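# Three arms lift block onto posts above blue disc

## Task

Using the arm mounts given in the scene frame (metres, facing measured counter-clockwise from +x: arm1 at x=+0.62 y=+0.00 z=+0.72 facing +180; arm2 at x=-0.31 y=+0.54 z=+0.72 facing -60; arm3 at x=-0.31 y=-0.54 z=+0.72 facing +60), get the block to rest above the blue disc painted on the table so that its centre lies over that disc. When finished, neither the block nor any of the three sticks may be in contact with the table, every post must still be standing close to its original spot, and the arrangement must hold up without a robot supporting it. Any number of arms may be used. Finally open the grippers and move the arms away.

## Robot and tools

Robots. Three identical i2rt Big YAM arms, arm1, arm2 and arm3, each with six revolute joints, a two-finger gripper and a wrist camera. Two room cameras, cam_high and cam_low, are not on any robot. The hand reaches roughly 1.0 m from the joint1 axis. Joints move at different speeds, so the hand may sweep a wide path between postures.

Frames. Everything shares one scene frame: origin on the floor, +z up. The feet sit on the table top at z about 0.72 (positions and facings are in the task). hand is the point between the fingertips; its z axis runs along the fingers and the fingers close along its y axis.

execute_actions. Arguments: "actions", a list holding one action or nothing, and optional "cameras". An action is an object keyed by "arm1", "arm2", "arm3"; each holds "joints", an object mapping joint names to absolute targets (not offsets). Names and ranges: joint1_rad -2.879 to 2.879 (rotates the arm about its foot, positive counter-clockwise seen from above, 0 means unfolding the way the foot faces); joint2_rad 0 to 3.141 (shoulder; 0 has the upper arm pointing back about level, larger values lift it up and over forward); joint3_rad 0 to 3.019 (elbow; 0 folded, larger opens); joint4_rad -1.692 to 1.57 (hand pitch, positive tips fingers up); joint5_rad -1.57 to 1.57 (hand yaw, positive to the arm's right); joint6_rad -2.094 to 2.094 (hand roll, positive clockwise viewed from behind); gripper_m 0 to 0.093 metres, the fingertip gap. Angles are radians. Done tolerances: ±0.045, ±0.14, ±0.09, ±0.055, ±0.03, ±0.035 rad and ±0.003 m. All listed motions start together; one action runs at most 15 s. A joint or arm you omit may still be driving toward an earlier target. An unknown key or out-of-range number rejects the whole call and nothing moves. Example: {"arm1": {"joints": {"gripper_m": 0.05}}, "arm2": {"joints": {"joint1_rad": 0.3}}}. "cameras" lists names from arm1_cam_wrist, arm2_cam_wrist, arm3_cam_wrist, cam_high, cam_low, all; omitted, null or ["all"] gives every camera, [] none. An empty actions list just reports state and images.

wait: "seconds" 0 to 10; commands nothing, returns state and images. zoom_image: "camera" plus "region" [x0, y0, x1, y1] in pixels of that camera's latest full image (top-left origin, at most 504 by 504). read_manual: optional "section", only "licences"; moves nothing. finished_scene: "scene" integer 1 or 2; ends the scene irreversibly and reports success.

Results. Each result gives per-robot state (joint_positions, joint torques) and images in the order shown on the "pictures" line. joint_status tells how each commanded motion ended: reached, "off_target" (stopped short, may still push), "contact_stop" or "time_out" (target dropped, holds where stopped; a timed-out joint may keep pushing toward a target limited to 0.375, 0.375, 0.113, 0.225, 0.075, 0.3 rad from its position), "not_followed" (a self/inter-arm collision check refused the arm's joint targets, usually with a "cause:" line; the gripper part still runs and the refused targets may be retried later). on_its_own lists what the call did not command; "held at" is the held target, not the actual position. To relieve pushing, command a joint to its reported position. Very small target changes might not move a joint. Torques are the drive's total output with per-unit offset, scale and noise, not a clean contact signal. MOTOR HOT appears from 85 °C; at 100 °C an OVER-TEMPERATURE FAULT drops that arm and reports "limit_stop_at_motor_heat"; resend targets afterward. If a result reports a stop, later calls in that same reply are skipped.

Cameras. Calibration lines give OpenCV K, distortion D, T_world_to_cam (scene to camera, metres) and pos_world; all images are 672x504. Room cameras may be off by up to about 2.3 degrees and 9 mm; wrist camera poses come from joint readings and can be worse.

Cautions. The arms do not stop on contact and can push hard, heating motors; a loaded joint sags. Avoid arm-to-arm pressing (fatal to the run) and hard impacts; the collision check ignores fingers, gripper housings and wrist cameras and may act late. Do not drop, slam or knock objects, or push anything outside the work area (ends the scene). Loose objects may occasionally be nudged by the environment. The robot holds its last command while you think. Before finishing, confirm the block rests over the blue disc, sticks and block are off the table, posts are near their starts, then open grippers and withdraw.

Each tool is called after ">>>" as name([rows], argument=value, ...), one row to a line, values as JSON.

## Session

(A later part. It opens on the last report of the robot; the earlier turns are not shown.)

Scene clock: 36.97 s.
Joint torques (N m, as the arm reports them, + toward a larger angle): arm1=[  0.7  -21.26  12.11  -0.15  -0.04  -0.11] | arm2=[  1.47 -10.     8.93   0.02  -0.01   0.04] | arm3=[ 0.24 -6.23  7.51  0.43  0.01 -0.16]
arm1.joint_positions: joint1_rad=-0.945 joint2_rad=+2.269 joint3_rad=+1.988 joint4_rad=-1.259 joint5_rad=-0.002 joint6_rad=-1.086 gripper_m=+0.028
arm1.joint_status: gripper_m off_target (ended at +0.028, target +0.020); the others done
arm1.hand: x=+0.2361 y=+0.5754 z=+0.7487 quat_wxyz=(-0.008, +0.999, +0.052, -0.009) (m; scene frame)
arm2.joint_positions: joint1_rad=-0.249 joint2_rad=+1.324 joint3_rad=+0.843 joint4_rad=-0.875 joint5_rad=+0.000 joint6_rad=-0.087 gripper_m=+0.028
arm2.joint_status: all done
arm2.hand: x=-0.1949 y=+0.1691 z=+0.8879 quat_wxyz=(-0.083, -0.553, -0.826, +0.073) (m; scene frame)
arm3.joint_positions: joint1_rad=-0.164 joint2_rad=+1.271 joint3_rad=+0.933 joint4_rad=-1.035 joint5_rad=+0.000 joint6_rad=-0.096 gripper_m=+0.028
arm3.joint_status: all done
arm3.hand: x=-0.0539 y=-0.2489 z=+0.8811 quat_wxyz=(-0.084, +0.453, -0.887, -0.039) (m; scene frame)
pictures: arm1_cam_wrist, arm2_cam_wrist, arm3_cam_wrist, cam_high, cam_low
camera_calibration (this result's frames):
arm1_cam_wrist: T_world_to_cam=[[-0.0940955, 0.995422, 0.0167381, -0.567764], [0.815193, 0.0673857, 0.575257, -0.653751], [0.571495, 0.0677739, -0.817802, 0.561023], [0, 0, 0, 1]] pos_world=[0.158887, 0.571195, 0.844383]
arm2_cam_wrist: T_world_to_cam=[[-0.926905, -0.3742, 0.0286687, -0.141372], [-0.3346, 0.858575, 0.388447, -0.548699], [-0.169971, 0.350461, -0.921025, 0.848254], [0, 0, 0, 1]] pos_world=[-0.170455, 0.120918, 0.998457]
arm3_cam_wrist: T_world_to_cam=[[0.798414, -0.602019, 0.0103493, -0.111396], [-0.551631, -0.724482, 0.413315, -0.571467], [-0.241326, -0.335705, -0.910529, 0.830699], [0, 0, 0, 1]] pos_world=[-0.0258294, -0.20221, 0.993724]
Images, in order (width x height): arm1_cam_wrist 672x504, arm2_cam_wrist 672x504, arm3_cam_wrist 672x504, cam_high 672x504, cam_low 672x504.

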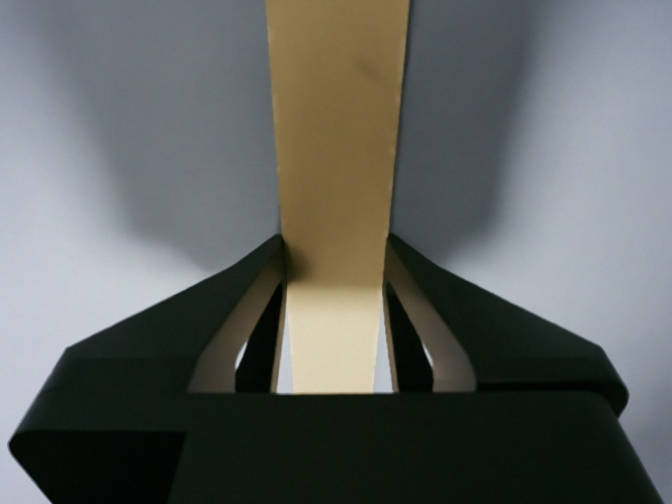

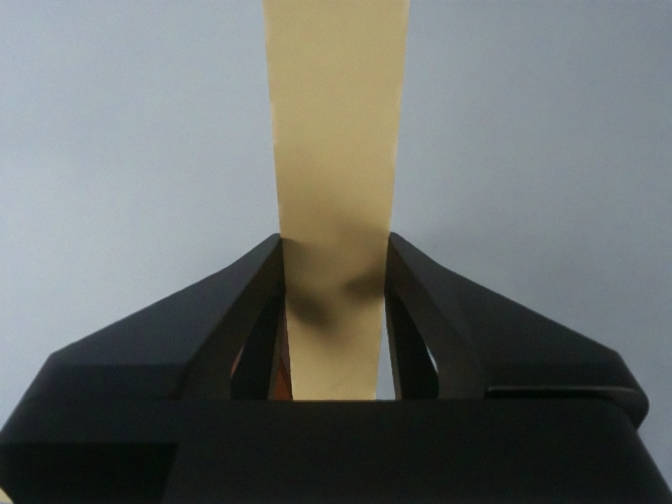

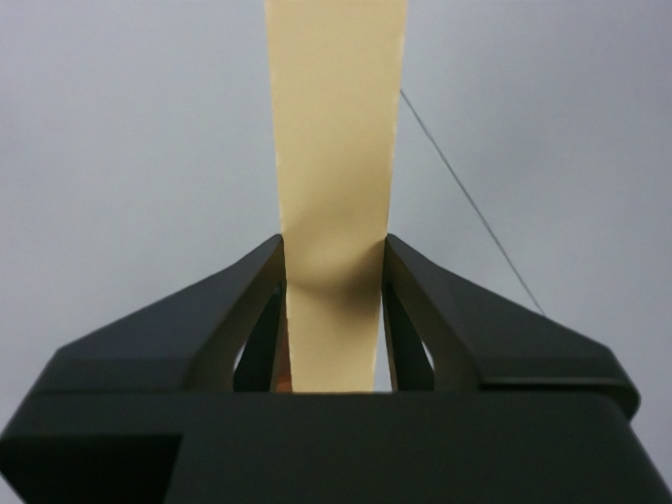

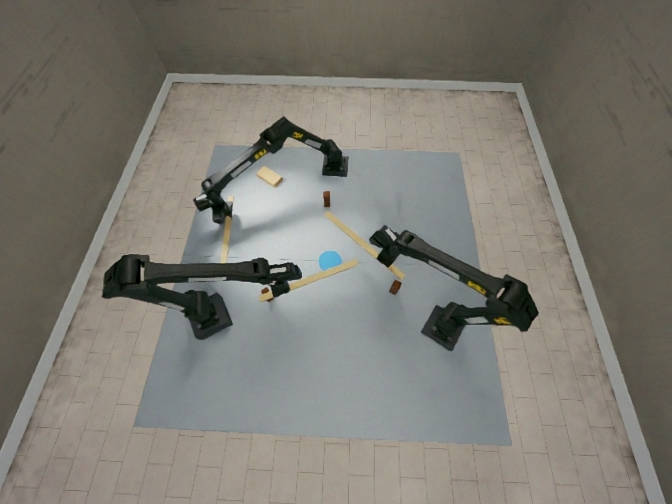

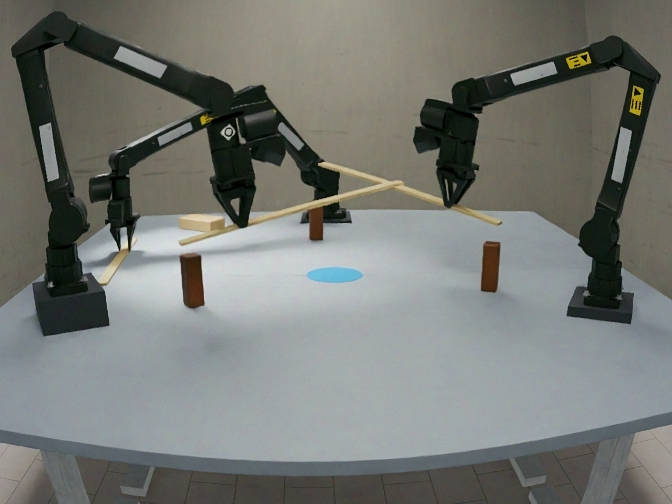

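>>> zoom_image(camera="cam_high", region=[190, 170, 270, 280])

>>> zoom_image(camera="cam_low", region=[160, 140, 520, 320])

>>> zoom_image(camera="cam_high", region=[240, 180, 420, 320])

Region (190, 170, 270, 280) of cam_high's 672x504 image, scaled by 4.582, with more detail than that image has; it fills the left 367 columns of this view, and the rest is white.

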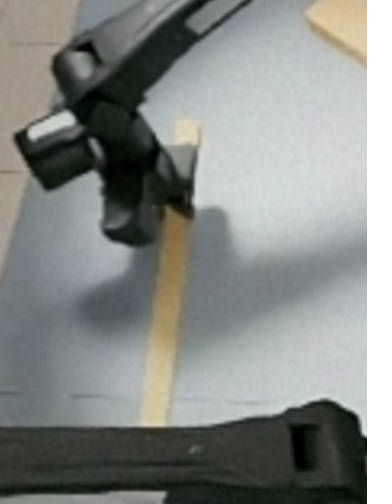

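Region (160, 140, 520, 320) of cam_low's 672x504 image, scaled by 1.400, with more detail than that image has.

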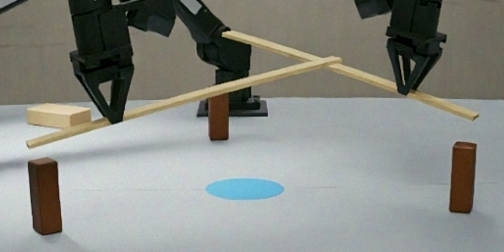

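Region (240, 180, 420, 320) of cam_high's 672x504 image, scaled by 2.800, with more detail than that image has.

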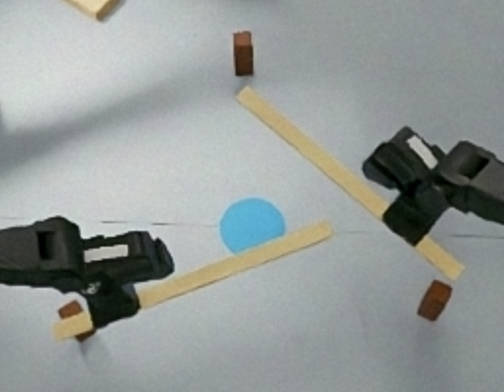

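>>> execute_actions([
  {"arm1": {"joints": {"joint2_rad": 2.0}}},
])

>>> zoom_image(camera="cam_low", region=[165, 200, 285, 280])

>>> zoom_image(camera="cam_low", region=[300, 150, 420, 220])

>>> zoom_image(camera="cam_low", region=[400, 180, 520, 260])

Scene clock: 43.60 s.
Joint torques (N m, as the arm reports them, + toward a larger angle): arm1=[  0.74 -19.56  12.9    0.41  -0.04  -0.08] | arm2=[ 1.22 -9.82  8.95 -0.04 -0.02  0.03] | arm3=[ 0.01 -6.33  7.51  0.37  0.01 -0.13]
arm1.joint_positions: joint1_rad=-0.945 joint2_rad=+1.991 joint3_rad=+1.990 joint4_rad=-1.260 joint5_rad=-0.002 joint6_rad=-1.086 gripper_m=+0.028
arm1.joint_status: all done
arm1.hand: x=+0.2340 y=+0.5801 z=+0.9380 quat_wxyz=(-0.128, +0.987, +0.051, -0.080) (m; scene frame)
arm2.joint_positions: joint1_rad=-0.249 joint2_rad=+1.324 joint3_rad=+0.843 joint4_rad=-0.875 joint5_rad=+0.000 joint6_rad=-0.087 gripper_m=+0.028
arm2.joint_status: not commanded
arm2.hand: x=-0.1949 y=+0.1691 z=+0.8879 quat_wxyz=(-0.083, -0.553, -0.826, +0.073) (m; scene frame)
arm3.joint_positions: joint1_rad=-0.164 joint2_rad=+1.271 joint3_rad=+0.933 joint4_rad=-1.035 joint5_rad=+0.000 joint6_rad=-0.096 gripper_m=+0.028
arm3.joint_status: not commanded
arm3.hand: x=-0.0539 y=-0.2489 z=+0.8811 quat_wxyz=(-0.084, +0.453, -0.887, -0.039) (m; scene frame)
pictures: arm1_cam_wrist, arm2_cam_wrist, arm3_cam_wrist, cam_high, cam_low
camera_calibration (this result's frames):
arm1_cam_wrist: T_world_to_cam=[[-0.0714175, 0.962991, 0.259898, -0.790443], [0.89507, -0.0531125, 0.442752, -0.585779], [0.44017, 0.264247, -0.858151, 0.671297], [0, 0, 0, 1]] pos_world=[0.172377, 0.552689, 1.04086]
arm2_cam_wrist: T_world_to_cam=[[-0.926905, -0.3742, 0.0286687, -0.141372], [-0.3346, 0.858575, 0.388447, -0.548699], [-0.169971, 0.350461, -0.921025, 0.848254], [0, 0, 0, 1]] pos_world=[-0.170455, 0.120918, 0.998457]
arm3_cam_wrist: T_world_to_cam=[[0.798414, -0.602019, 0.0103493, -0.111396], [-0.551631, -0.724482, 0.413315, -0.571467], [-0.241326, -0.335705, -0.910529, 0.830699], [0, 0, 0, 1]] pos_world=[-0.0258294, -0.20221, 0.993724]
Images, in order (width x height): arm1_cam_wrist 672x504, arm2_cam_wrist 672x504, arm3_cam_wrist 672x504, cam_high 672x504, cam_low 672x504.

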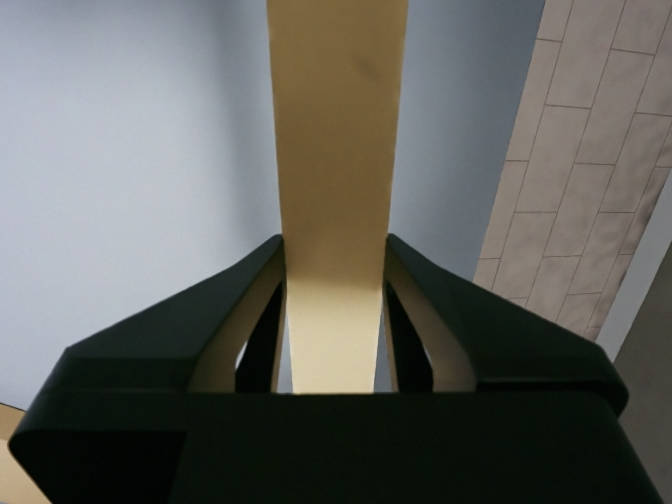

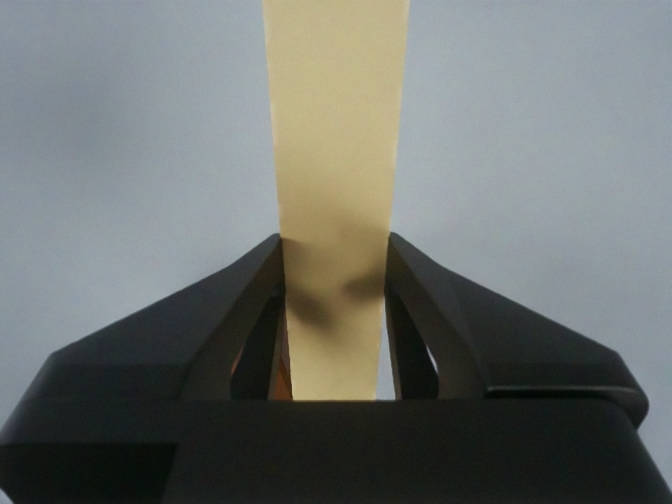

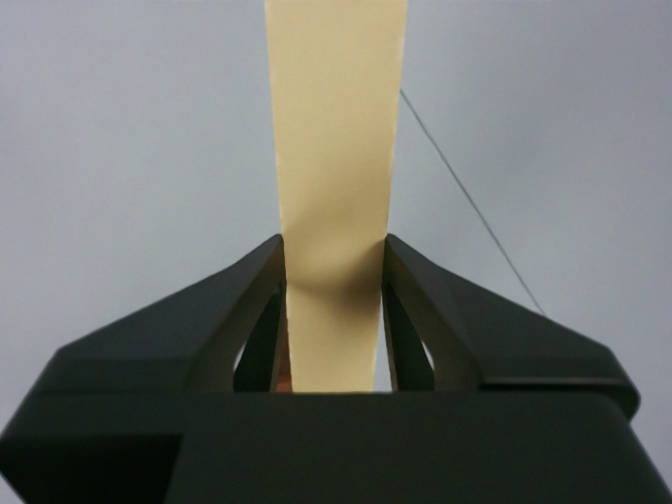

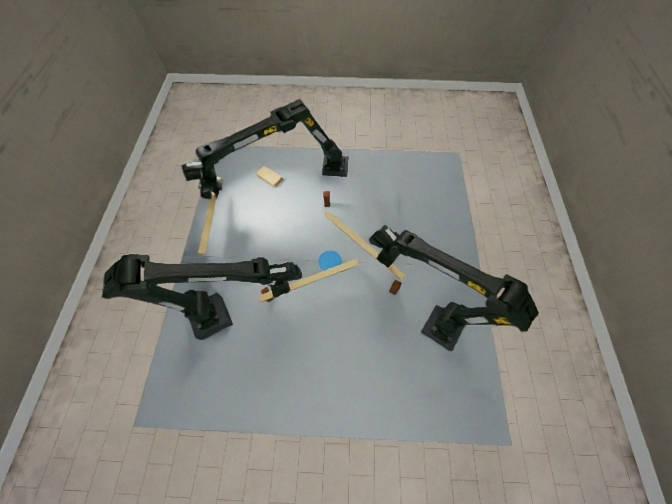

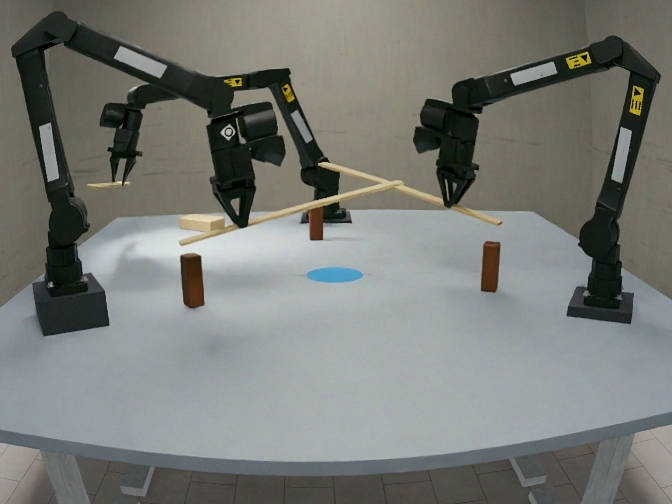

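Region (165, 200, 285, 280) of cam_low's 672x504 image, scaled by 4.200, with more detail than that image has.

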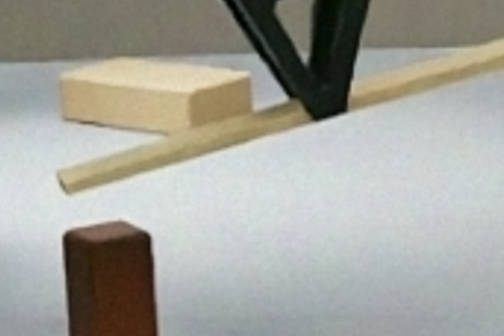

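Region (300, 150, 420, 220) of cam_low's 672x504 image, scaled by 4.200, with more detail than that image has; it fills the top 294 rows of this view, and the rest is white.

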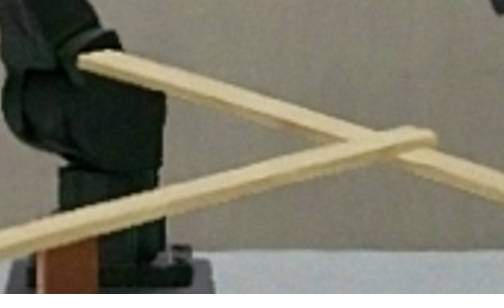

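Region (400, 180, 520, 260) of cam_low's 672x504 image, scaled by 4.200, with more detail than that image has.

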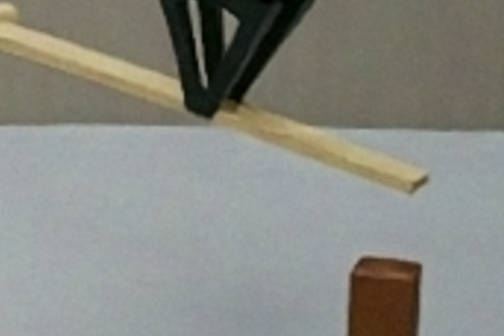

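>>> execute_actions([
  {"arm1": {"joints": {"joint1_rad": -0.50, "joint2_rad": 1.255, "joint3_rad": 0.968, "joint4_rad": -1.042, "joint6_rad": -0.082}}},
])

>>> zoom_image(camera="cam_high", region=[220, 150, 420, 320])

>>> zoom_image(camera="cam_low", region=[100, 100, 440, 280])

Scene clock: 47.07 s.
Joint torques (N m, as the arm reports them, + toward a larger angle): arm1=[ 0.01 -8.61 11.22  1.25  0.05  0.09] | arm2=[ 1.65 -9.84  8.95 -0.09 -0.01  0.06] | arm3=[-0.05 -6.32  7.54  0.36 -0.01 -0.14]
arm1.joint_positions: joint1_rad=-0.497 joint2_rad=+1.259 joint3_rad=+0.964 joint4_rad=-1.052 joint5_rad=-0.002 joint6_rad=-0.093 gripper_m=+0.027
arm1.joint_status: all done
arm1.hand: x=+0.2842 y=+0.1999 z=+0.8878 quat_wxyz=(-0.029, +0.970, -0.218, -0.105) (m; scene frame)
arm2.joint_positions: joint1_rad=-0.249 joint2_rad=+1.324 joint3_rad=+0.843 joint4_rad=-0.875 joint5_rad=+0.000 joint6_rad=-0.087 gripper_m=+0.028
arm2.joint_status: not commanded
arm2.hand: x=-0.1949 y=+0.1691 z=+0.8879 quat_wxyz=(-0.083, -0.553, -0.826, +0.073) (m; scene frame)
arm3.joint_positions: joint1_rad=-0.164 joint2_rad=+1.271 joint3_rad=+0.933 joint4_rad=-1.035 joint5_rad=+0.000 joint6_rad=-0.096 gripper_m=+0.028
arm3.joint_status: not commanded
arm3.hand: x=-0.0539 y=-0.2489 z=+0.8811 quat_wxyz=(-0.084, +0.453, -0.887, -0.039) (m; scene frame)
pictures: arm1_cam_wrist, arm2_cam_wrist, arm3_cam_wrist, cam_high, cam_low
camera_calibration (this result's frames):
arm1_cam_wrist: T_world_to_cam=[[0.436937, 0.899452, 0.00849016, -0.316268], [0.823258, -0.40369, 0.3991, -0.499434], [0.362398, -0.167392, -0.916868, 0.867141], [0, 0, 0, 1]] pos_world=[0.235102, 0.228003, 0.997063]
arm2_cam_wrist: T_world_to_cam=[[-0.926905, -0.3742, 0.0286687, -0.141372], [-0.3346, 0.858575, 0.388447, -0.548699], [-0.169971, 0.350461, -0.921025, 0.848254], [0, 0, 0, 1]] pos_world=[-0.170455, 0.120918, 0.998457]
arm3_cam_wrist: T_world_to_cam=[[0.798414, -0.602019, 0.0103493, -0.111396], [-0.551631, -0.724482, 0.413315, -0.571467], [-0.241326, -0.335705, -0.910529, 0.830699], [0, 0, 0, 1]] pos_world=[-0.0258294, -0.20221, 0.993724]
Images, in order (width x height): arm1_cam_wrist 672x504, arm2_cam_wrist 672x504, arm3_cam_wrist 672x504, cam_high 672x504, cam_low 672x504.

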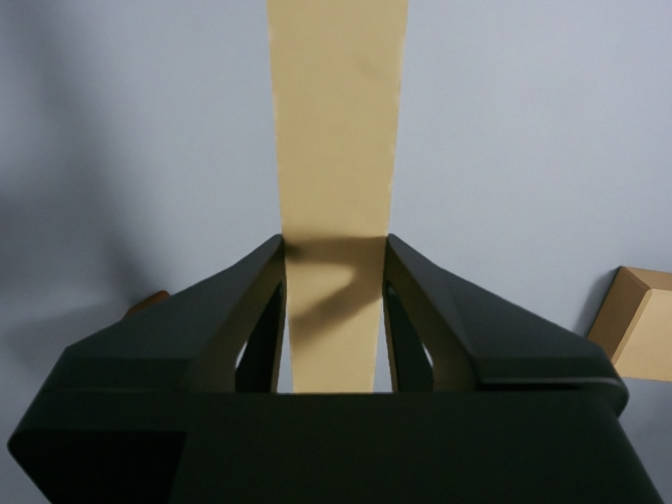

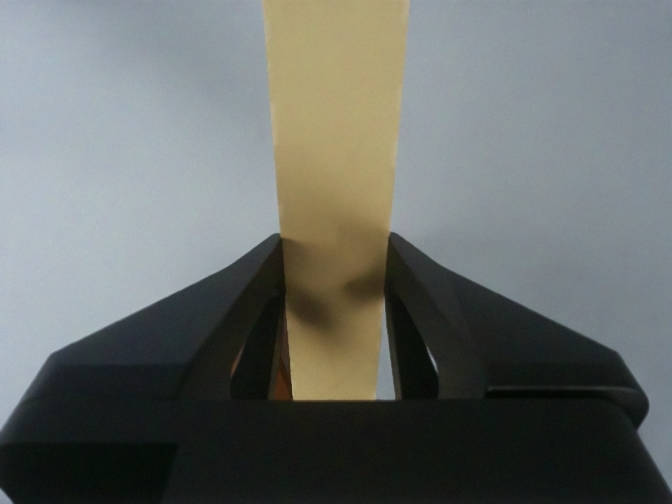

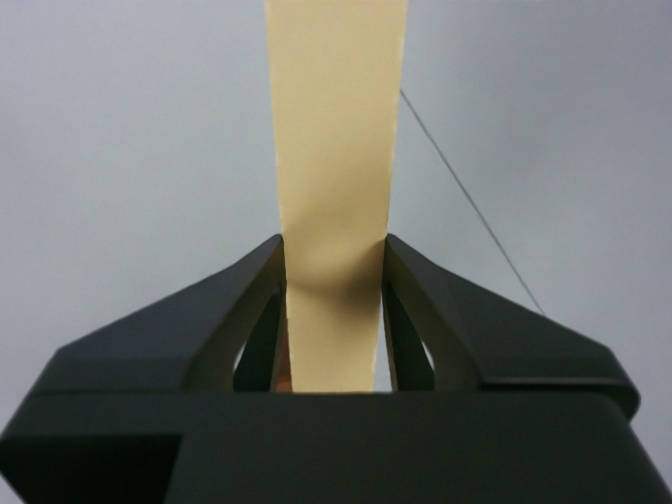

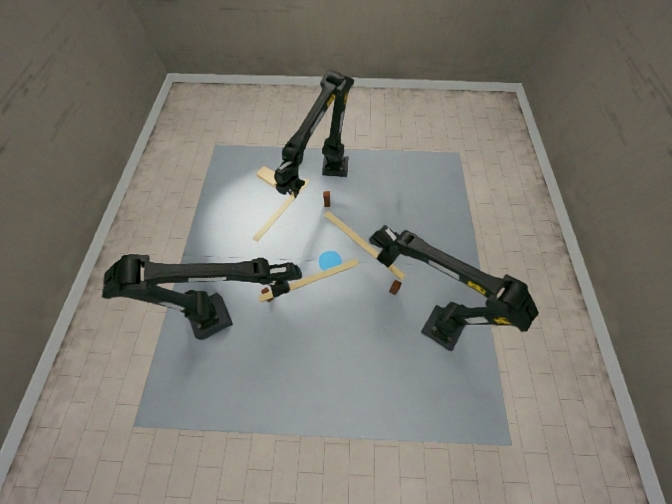

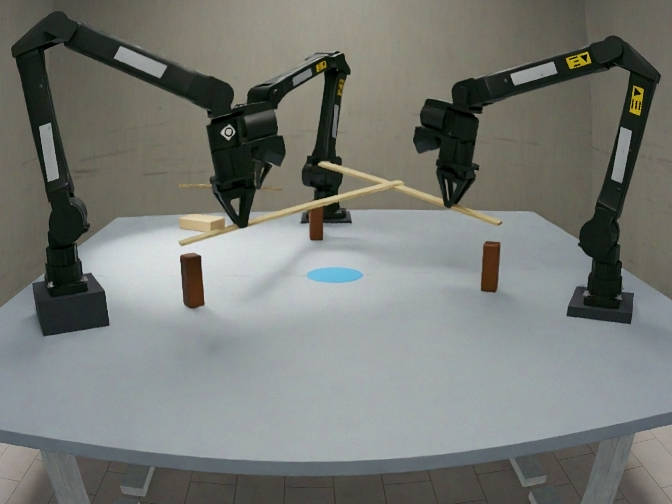

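Region (220, 150, 420, 320) of cam_high's 672x504 image, scaled by 2.520, with more detail than that image has; it fills the top 428 rows of this view, and the rest is white.

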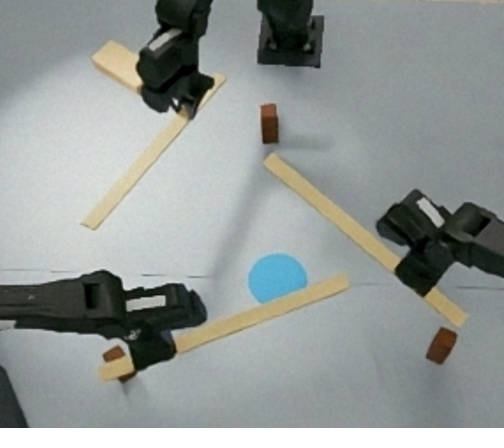

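Region (100, 100, 440, 280) of cam_low's 672x504 image, scaled by 1.482, with more detail than that image has; it fills the top 267 rows of this view, and the rest is white.

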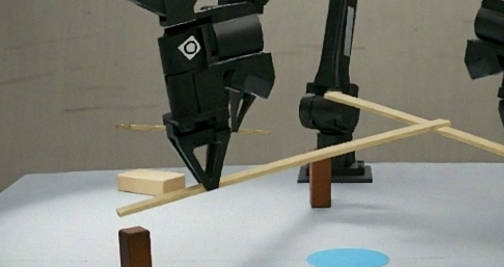

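>>> execute_actions([
  {"arm1": {"joints": {"joint1_rad": -0.060, "joint4_rad": -1.025}}, "arm2": {"joints": {"joint1_rad": -0.125, "joint2_rad": 1.346, "joint4_rad": -0.836}}, "arm3": {"joints": {"joint1_rad": -0.046, "joint3_rad": 0.910}}},
])

>>> zoom_image(camera="cam_high", region=[240, 160, 420, 320])

>>> zoom_image(camera="cam_low", region=[270, 140, 410, 250])

>>> zoom_image(camera="cam_low", region=[165, 200, 285, 280])

>>> zoom_image(camera="cam_low", region=[400, 180, 520, 260])

Scene clock: 52.00 s.
Joint torques (N m, as the arm reports them, + toward a larger angle): arm1=[ 0.51 -8.83 11.21  1.5  -0.01  0.07] | arm2=[ 1.27 -9.54  8.79  1.03 -0.06  0.03] | arm3=[-1.08 -5.94  7.62  0.42  0.02 -0.16]
arm1.joint_positions: joint1_rad=-0.062 joint2_rad=+1.259 joint3_rad=+0.964 joint4_rad=-1.042 joint5_rad=+0.000 joint6_rad=-0.089 gripper_m=+0.028
arm1.joint_status: all done
arm1.hand: x=+0.2294 y=+0.0404 z=+0.8897 quat_wxyz=(-0.007, +0.993, -0.005, -0.116) (m; scene frame)
arm2.joint_positions: joint1_rad=-0.118 joint2_rad=+1.341 joint3_rad=+0.843 joint4_rad=-0.853 joint5_rad=+0.000 joint6_rad=-0.086 gripper_m=+0.028
arm2.joint_status: all done
arm2.hand: x=-0.1460 y=+0.1827 z=+0.8820 quat_wxyz=(-0.089, -0.498, -0.860, +0.068) (m; scene frame)
arm3.joint_positions: joint1_rad=-0.039 joint2_rad=+1.271 joint3_rad=+0.906 joint4_rad=-1.036 joint5_rad=+0.000 joint6_rad=-0.096 gripper_m=+0.028
arm3.joint_status: all done
arm3.hand: x=-0.0976 y=-0.2282 z=+0.8709 quat_wxyz=(-0.069, +0.508, -0.858, -0.039) (m; scene frame)
pictures: arm1_cam_wrist, arm2_cam_wrist, arm3_cam_wrist, cam_high, cam_low
camera_calibration (this result's frames):
arm1_cam_wrist: T_world_to_cam=[[0.0209293, 0.999735, 0.00958393, -0.0584259], [0.921866, -0.0230074, 0.386826, -0.546612], [0.386944, 0.000739111, -0.922103, 0.854263], [0, 0, 0, 1]] pos_world=[0.174574, 0.0452029, 0.999722]
arm2_cam_wrist: T_world_to_cam=[[-0.870566, -0.491135, 0.0300068, -0.0623734], [-0.443284, 0.809294, 0.385412, -0.545957], [-0.213574, 0.322226, -0.922256, 0.846306], [0, 0, 0, 1]] pos_world=[-0.115565, 0.138505, 0.992802]
arm3_cam_wrist: T_world_to_cam=[[0.8674, -0.497565, 0.00684674, -0.0302454], [-0.450035, -0.778522, 0.437461, -0.599772], [-0.212335, -0.382535, -0.899211, 0.80012], [0, 0, 0, 1]] pos_world=[-0.0737901, -0.175911, 0.982061]
Images, in order (width x height): arm1_cam_wrist 672x504, arm2_cam_wrist 672x504, arm3_cam_wrist 672x504, cam_high 672x504, cam_low 672x504.

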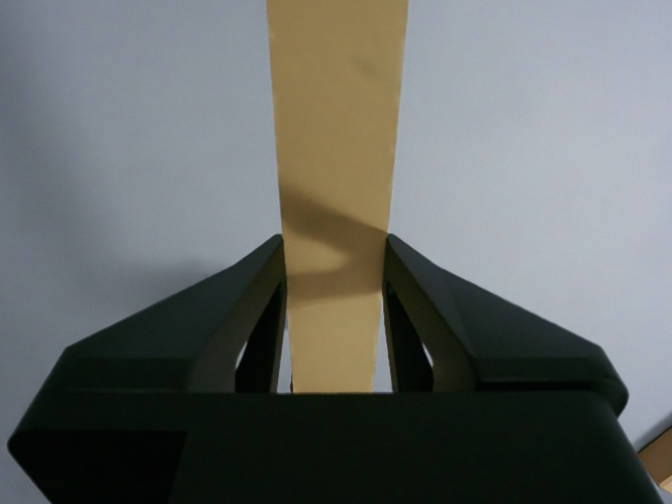

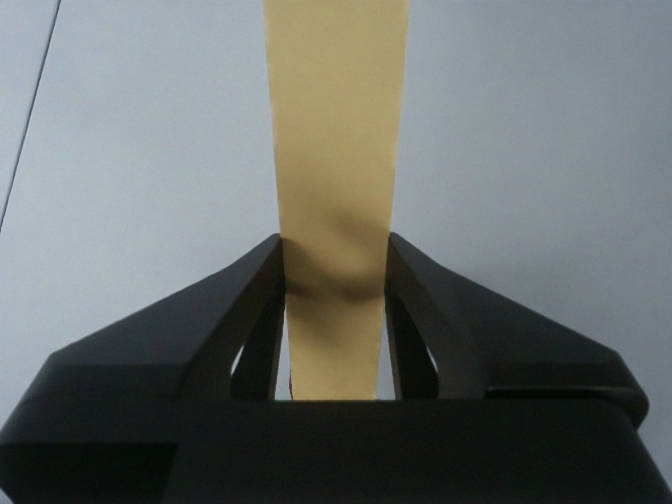

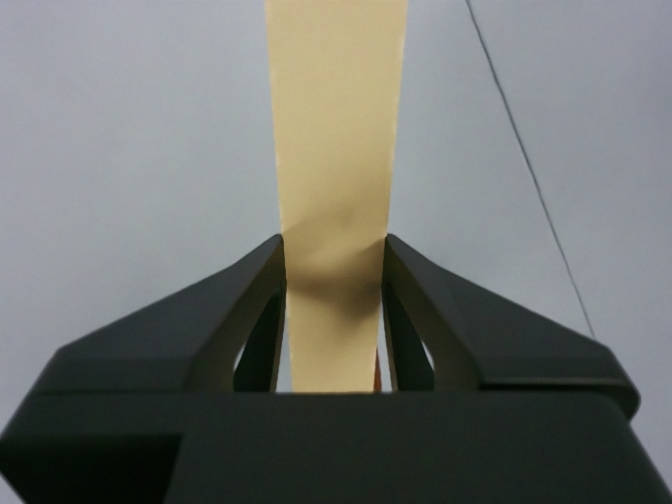

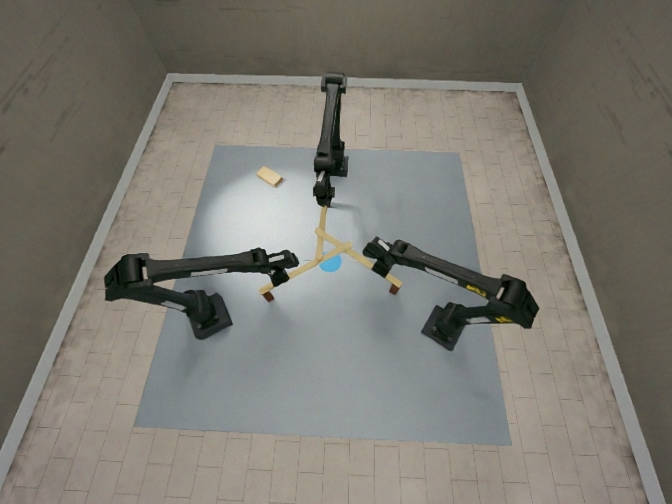

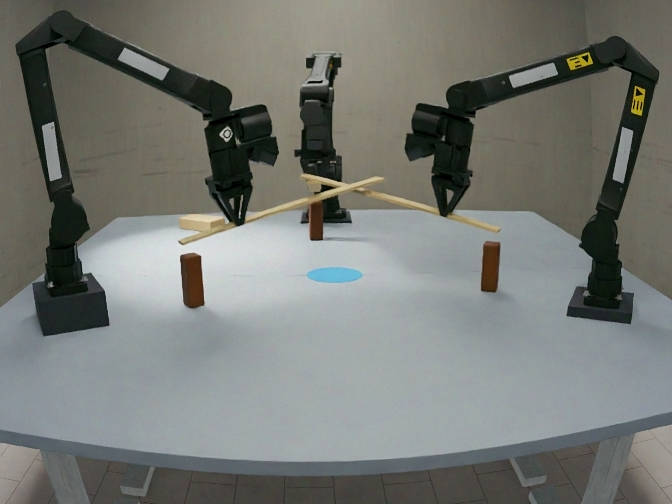

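Region (240, 160, 420, 320) of cam_high's 672x504 image, scaled by 2.800, with more detail than that image has.

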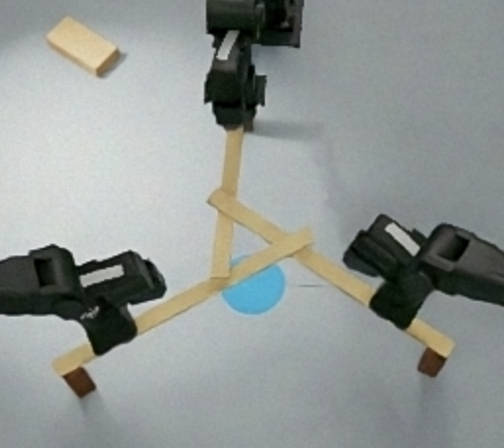

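Region (270, 140, 410, 250) of cam_low's 672x504 image, scaled by 3.600, with more detail than that image has; it fills the top 396 rows of this view, and the rest is white.

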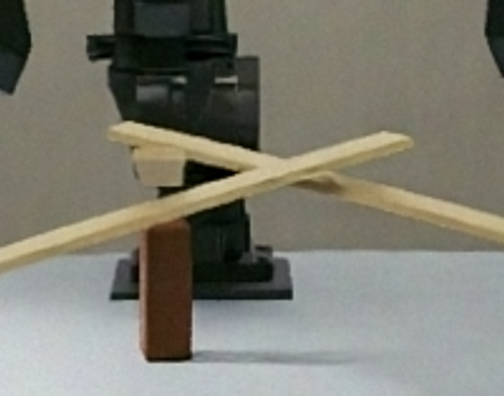

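Region (165, 200, 285, 280) of cam_low's 672x504 image, scaled by 4.200, with more detail than that image has.

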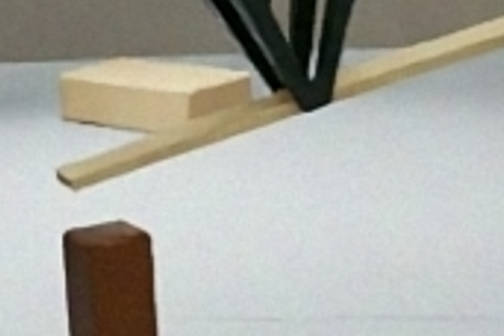

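Region (400, 180, 520, 260) of cam_low's 672x504 image, scaled by 4.200, with more detail than that image has.

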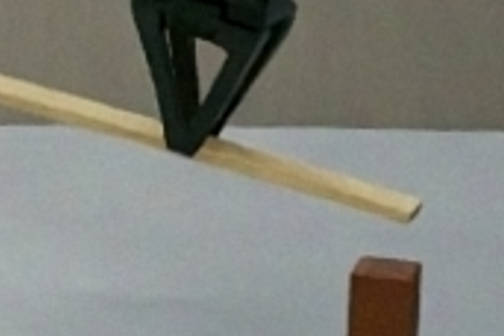

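>>> execute_actions(actions=[])

Scene clock: 53.00 s.
Joint torques (N m, as the arm reports them, + toward a larger angle): arm1=[ 0.44 -8.84 11.26  1.49 -0.01  0.07] | arm2=[ 0.76 -9.99  8.9   1.01 -0.06  0.03] | arm3=[-1.02 -6.2   7.51  0.34  0.01 -0.16]
arm1.joint_positions: joint1_rad=-0.062 joint2_rad=+1.259 joint3_rad=+0.964 joint4_rad=-1.042 joint5_rad=+0.000 joint6_rad=-0.089 gripper_m=+0.028
arm1.joint_status: all done
arm1.hand: x=+0.2294 y=+0.0404 z=+0.8897 quat_wxyz=(-0.007, +0.993, -0.005, -0.116) (m; scene frame)
arm2.joint_positions: joint1_rad=-0.118 joint2_rad=+1.341 joint3_rad=+0.843 joint4_rad=-0.853 joint5_rad=+0.000 joint6_rad=-0.086 gripper_m=+0.028
arm2.joint_status: all done
arm2.hand: x=-0.1460 y=+0.1827 z=+0.8820 quat_wxyz=(-0.089, -0.498, -0.860, +0.068) (m; scene frame)
arm3.joint_positions: joint1_rad=-0.039 joint2_rad=+1.271 joint3_rad=+0.906 joint4_rad=-1.036 joint5_rad=+0.000 joint6_rad=-0.096 gripper_m=+0.028
arm3.joint_status: all done
arm3.hand: x=-0.0976 y=-0.2282 z=+0.8709 quat_wxyz=(-0.069, +0.508, -0.858, -0.039) (m; scene frame)
pictures: arm1_cam_wrist, arm2_cam_wrist, arm3_cam_wrist, cam_high, cam_low
camera_calibration (this result's frames):
arm1_cam_wrist: T_world_to_cam=[[0.0209293, 0.999735, 0.00958393, -0.0584259], [0.921866, -0.0230074, 0.386826, -0.546612], [0.386944, 0.000739111, -0.922103, 0.854263], [0, 0, 0, 1]] pos_world=[0.174574, 0.0452029, 0.999722]
arm2_cam_wrist: T_world_to_cam=[[-0.870566, -0.491135, 0.0300068, -0.0623734], [-0.443284, 0.809294, 0.385412, -0.545957], [-0.213574, 0.322226, -0.922256, 0.846306], [0, 0, 0, 1]] pos_world=[-0.115565, 0.138505, 0.992802]
arm3_cam_wrist: T_world_to_cam=[[0.8674, -0.497565, 0.00684674, -0.0302454], [-0.450035, -0.778522, 0.437461, -0.599772], [-0.212335, -0.382535, -0.899211, 0.80012], [0, 0, 0, 1]] pos_world=[-0.0737901, -0.175911, 0.982061]
Images, in order (width x height): arm1_cam_wrist 672x504, arm2_cam_wrist 672x504, arm3_cam_wrist 672x504, cam_high 672x504, cam_low 672x504.

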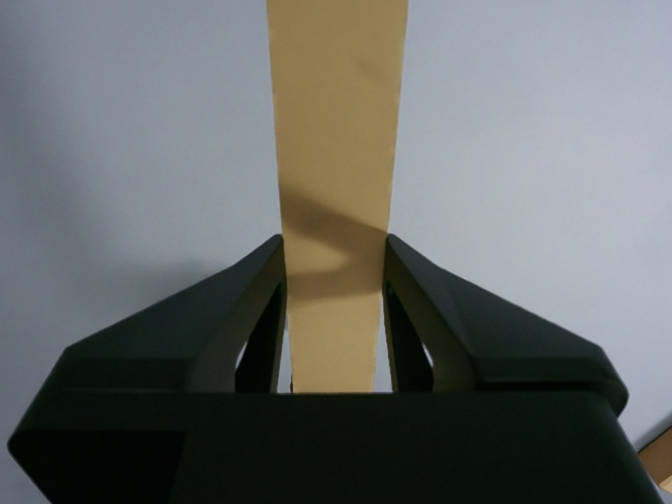

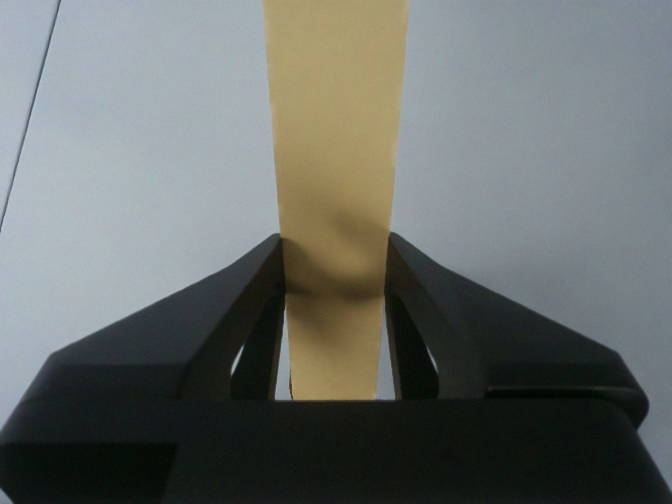

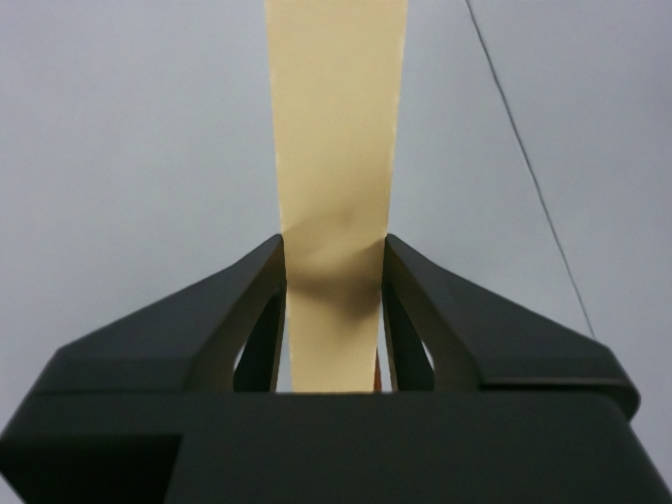

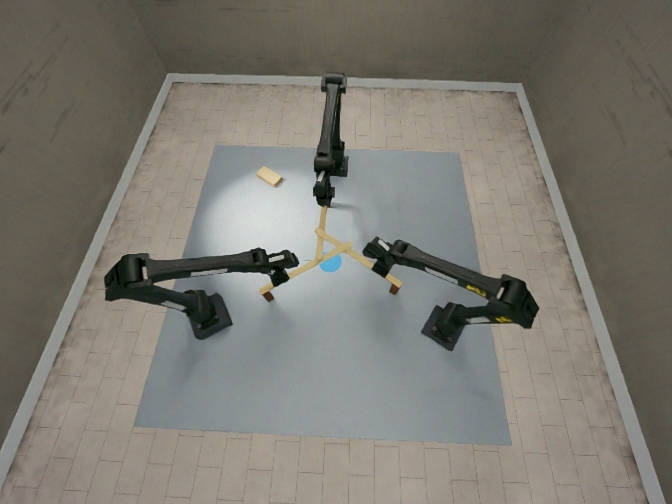

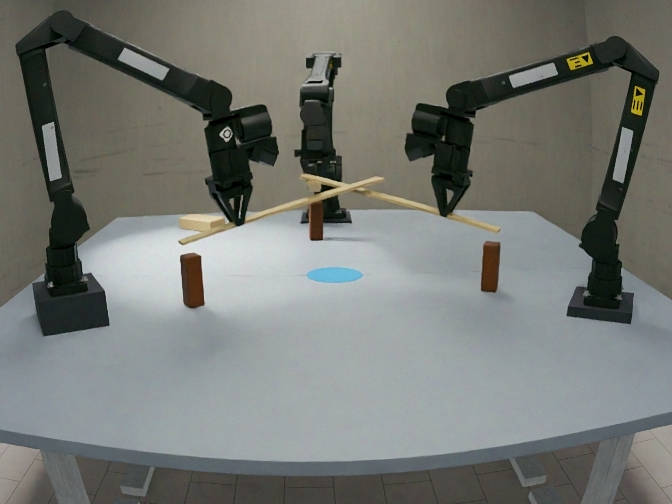

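>>> zoom_image(camera="cam_high", region=[240, 160, 420, 320])

>>> zoom_image(camera="cam_low", region=[270, 140, 410, 250])

Region (240, 160, 420, 320) of cam_high's 672x504 image, scaled by 2.800, with more detail than that image has.

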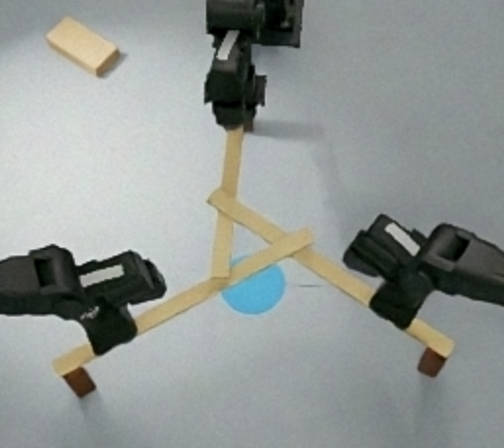

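Region (270, 140, 410, 250) of cam_low's 672x504 image, scaled by 3.600, with more detail than that image has; it fills the top 396 rows of this view, and the rest is white.

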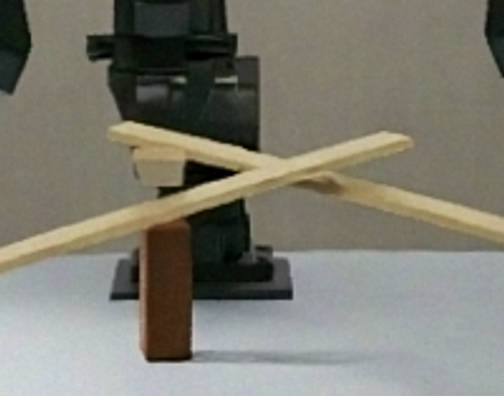

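>>> zoom_image(camera="cam_low", region=[165, 200, 285, 320])

>>> zoom_image(camera="cam_low", region=[400, 180, 520, 300])

Region (165, 200, 285, 320) of cam_low's 672x504 image, scaled by 4.200, with more detail than that image has.

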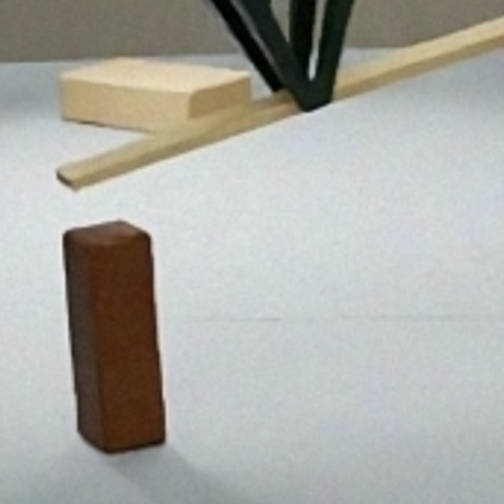

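Region (400, 180, 520, 300) of cam_low's 672x504 image, scaled by 4.200, with more detail than that image has.

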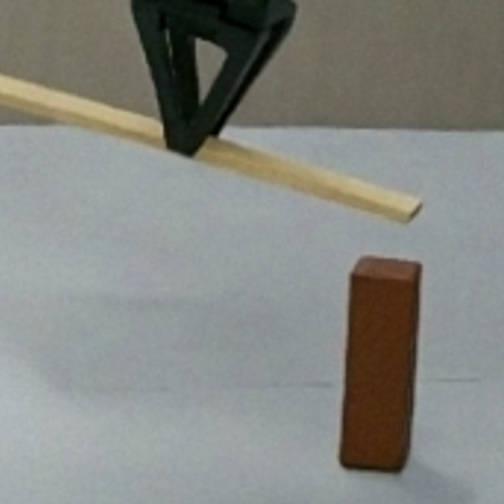

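>>> zoom_image(camera="cam_low", region=[290, 165, 350, 215])

Region (290, 165, 350, 215) of cam_low's 672x504 image, scaled by 8.400, with more detail than that image has.

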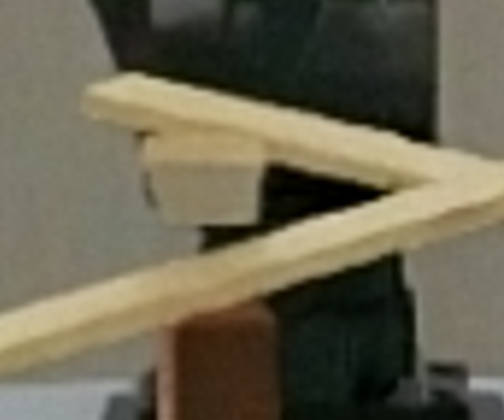

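>>> zoom_image(camera="cam_high", region=[290, 200, 380, 290])

Region (290, 200, 380, 290) of cam_high's 672x504 image, scaled by 5.600, with more detail than that image has.

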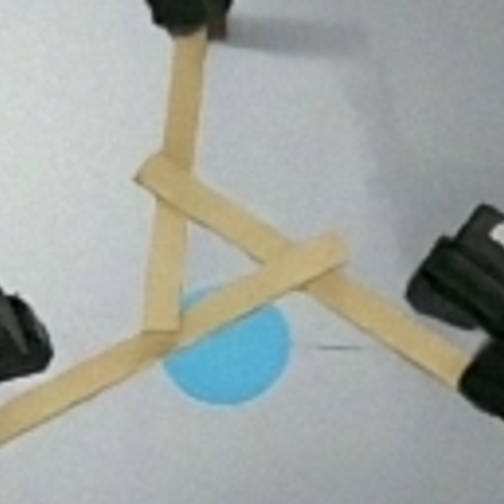

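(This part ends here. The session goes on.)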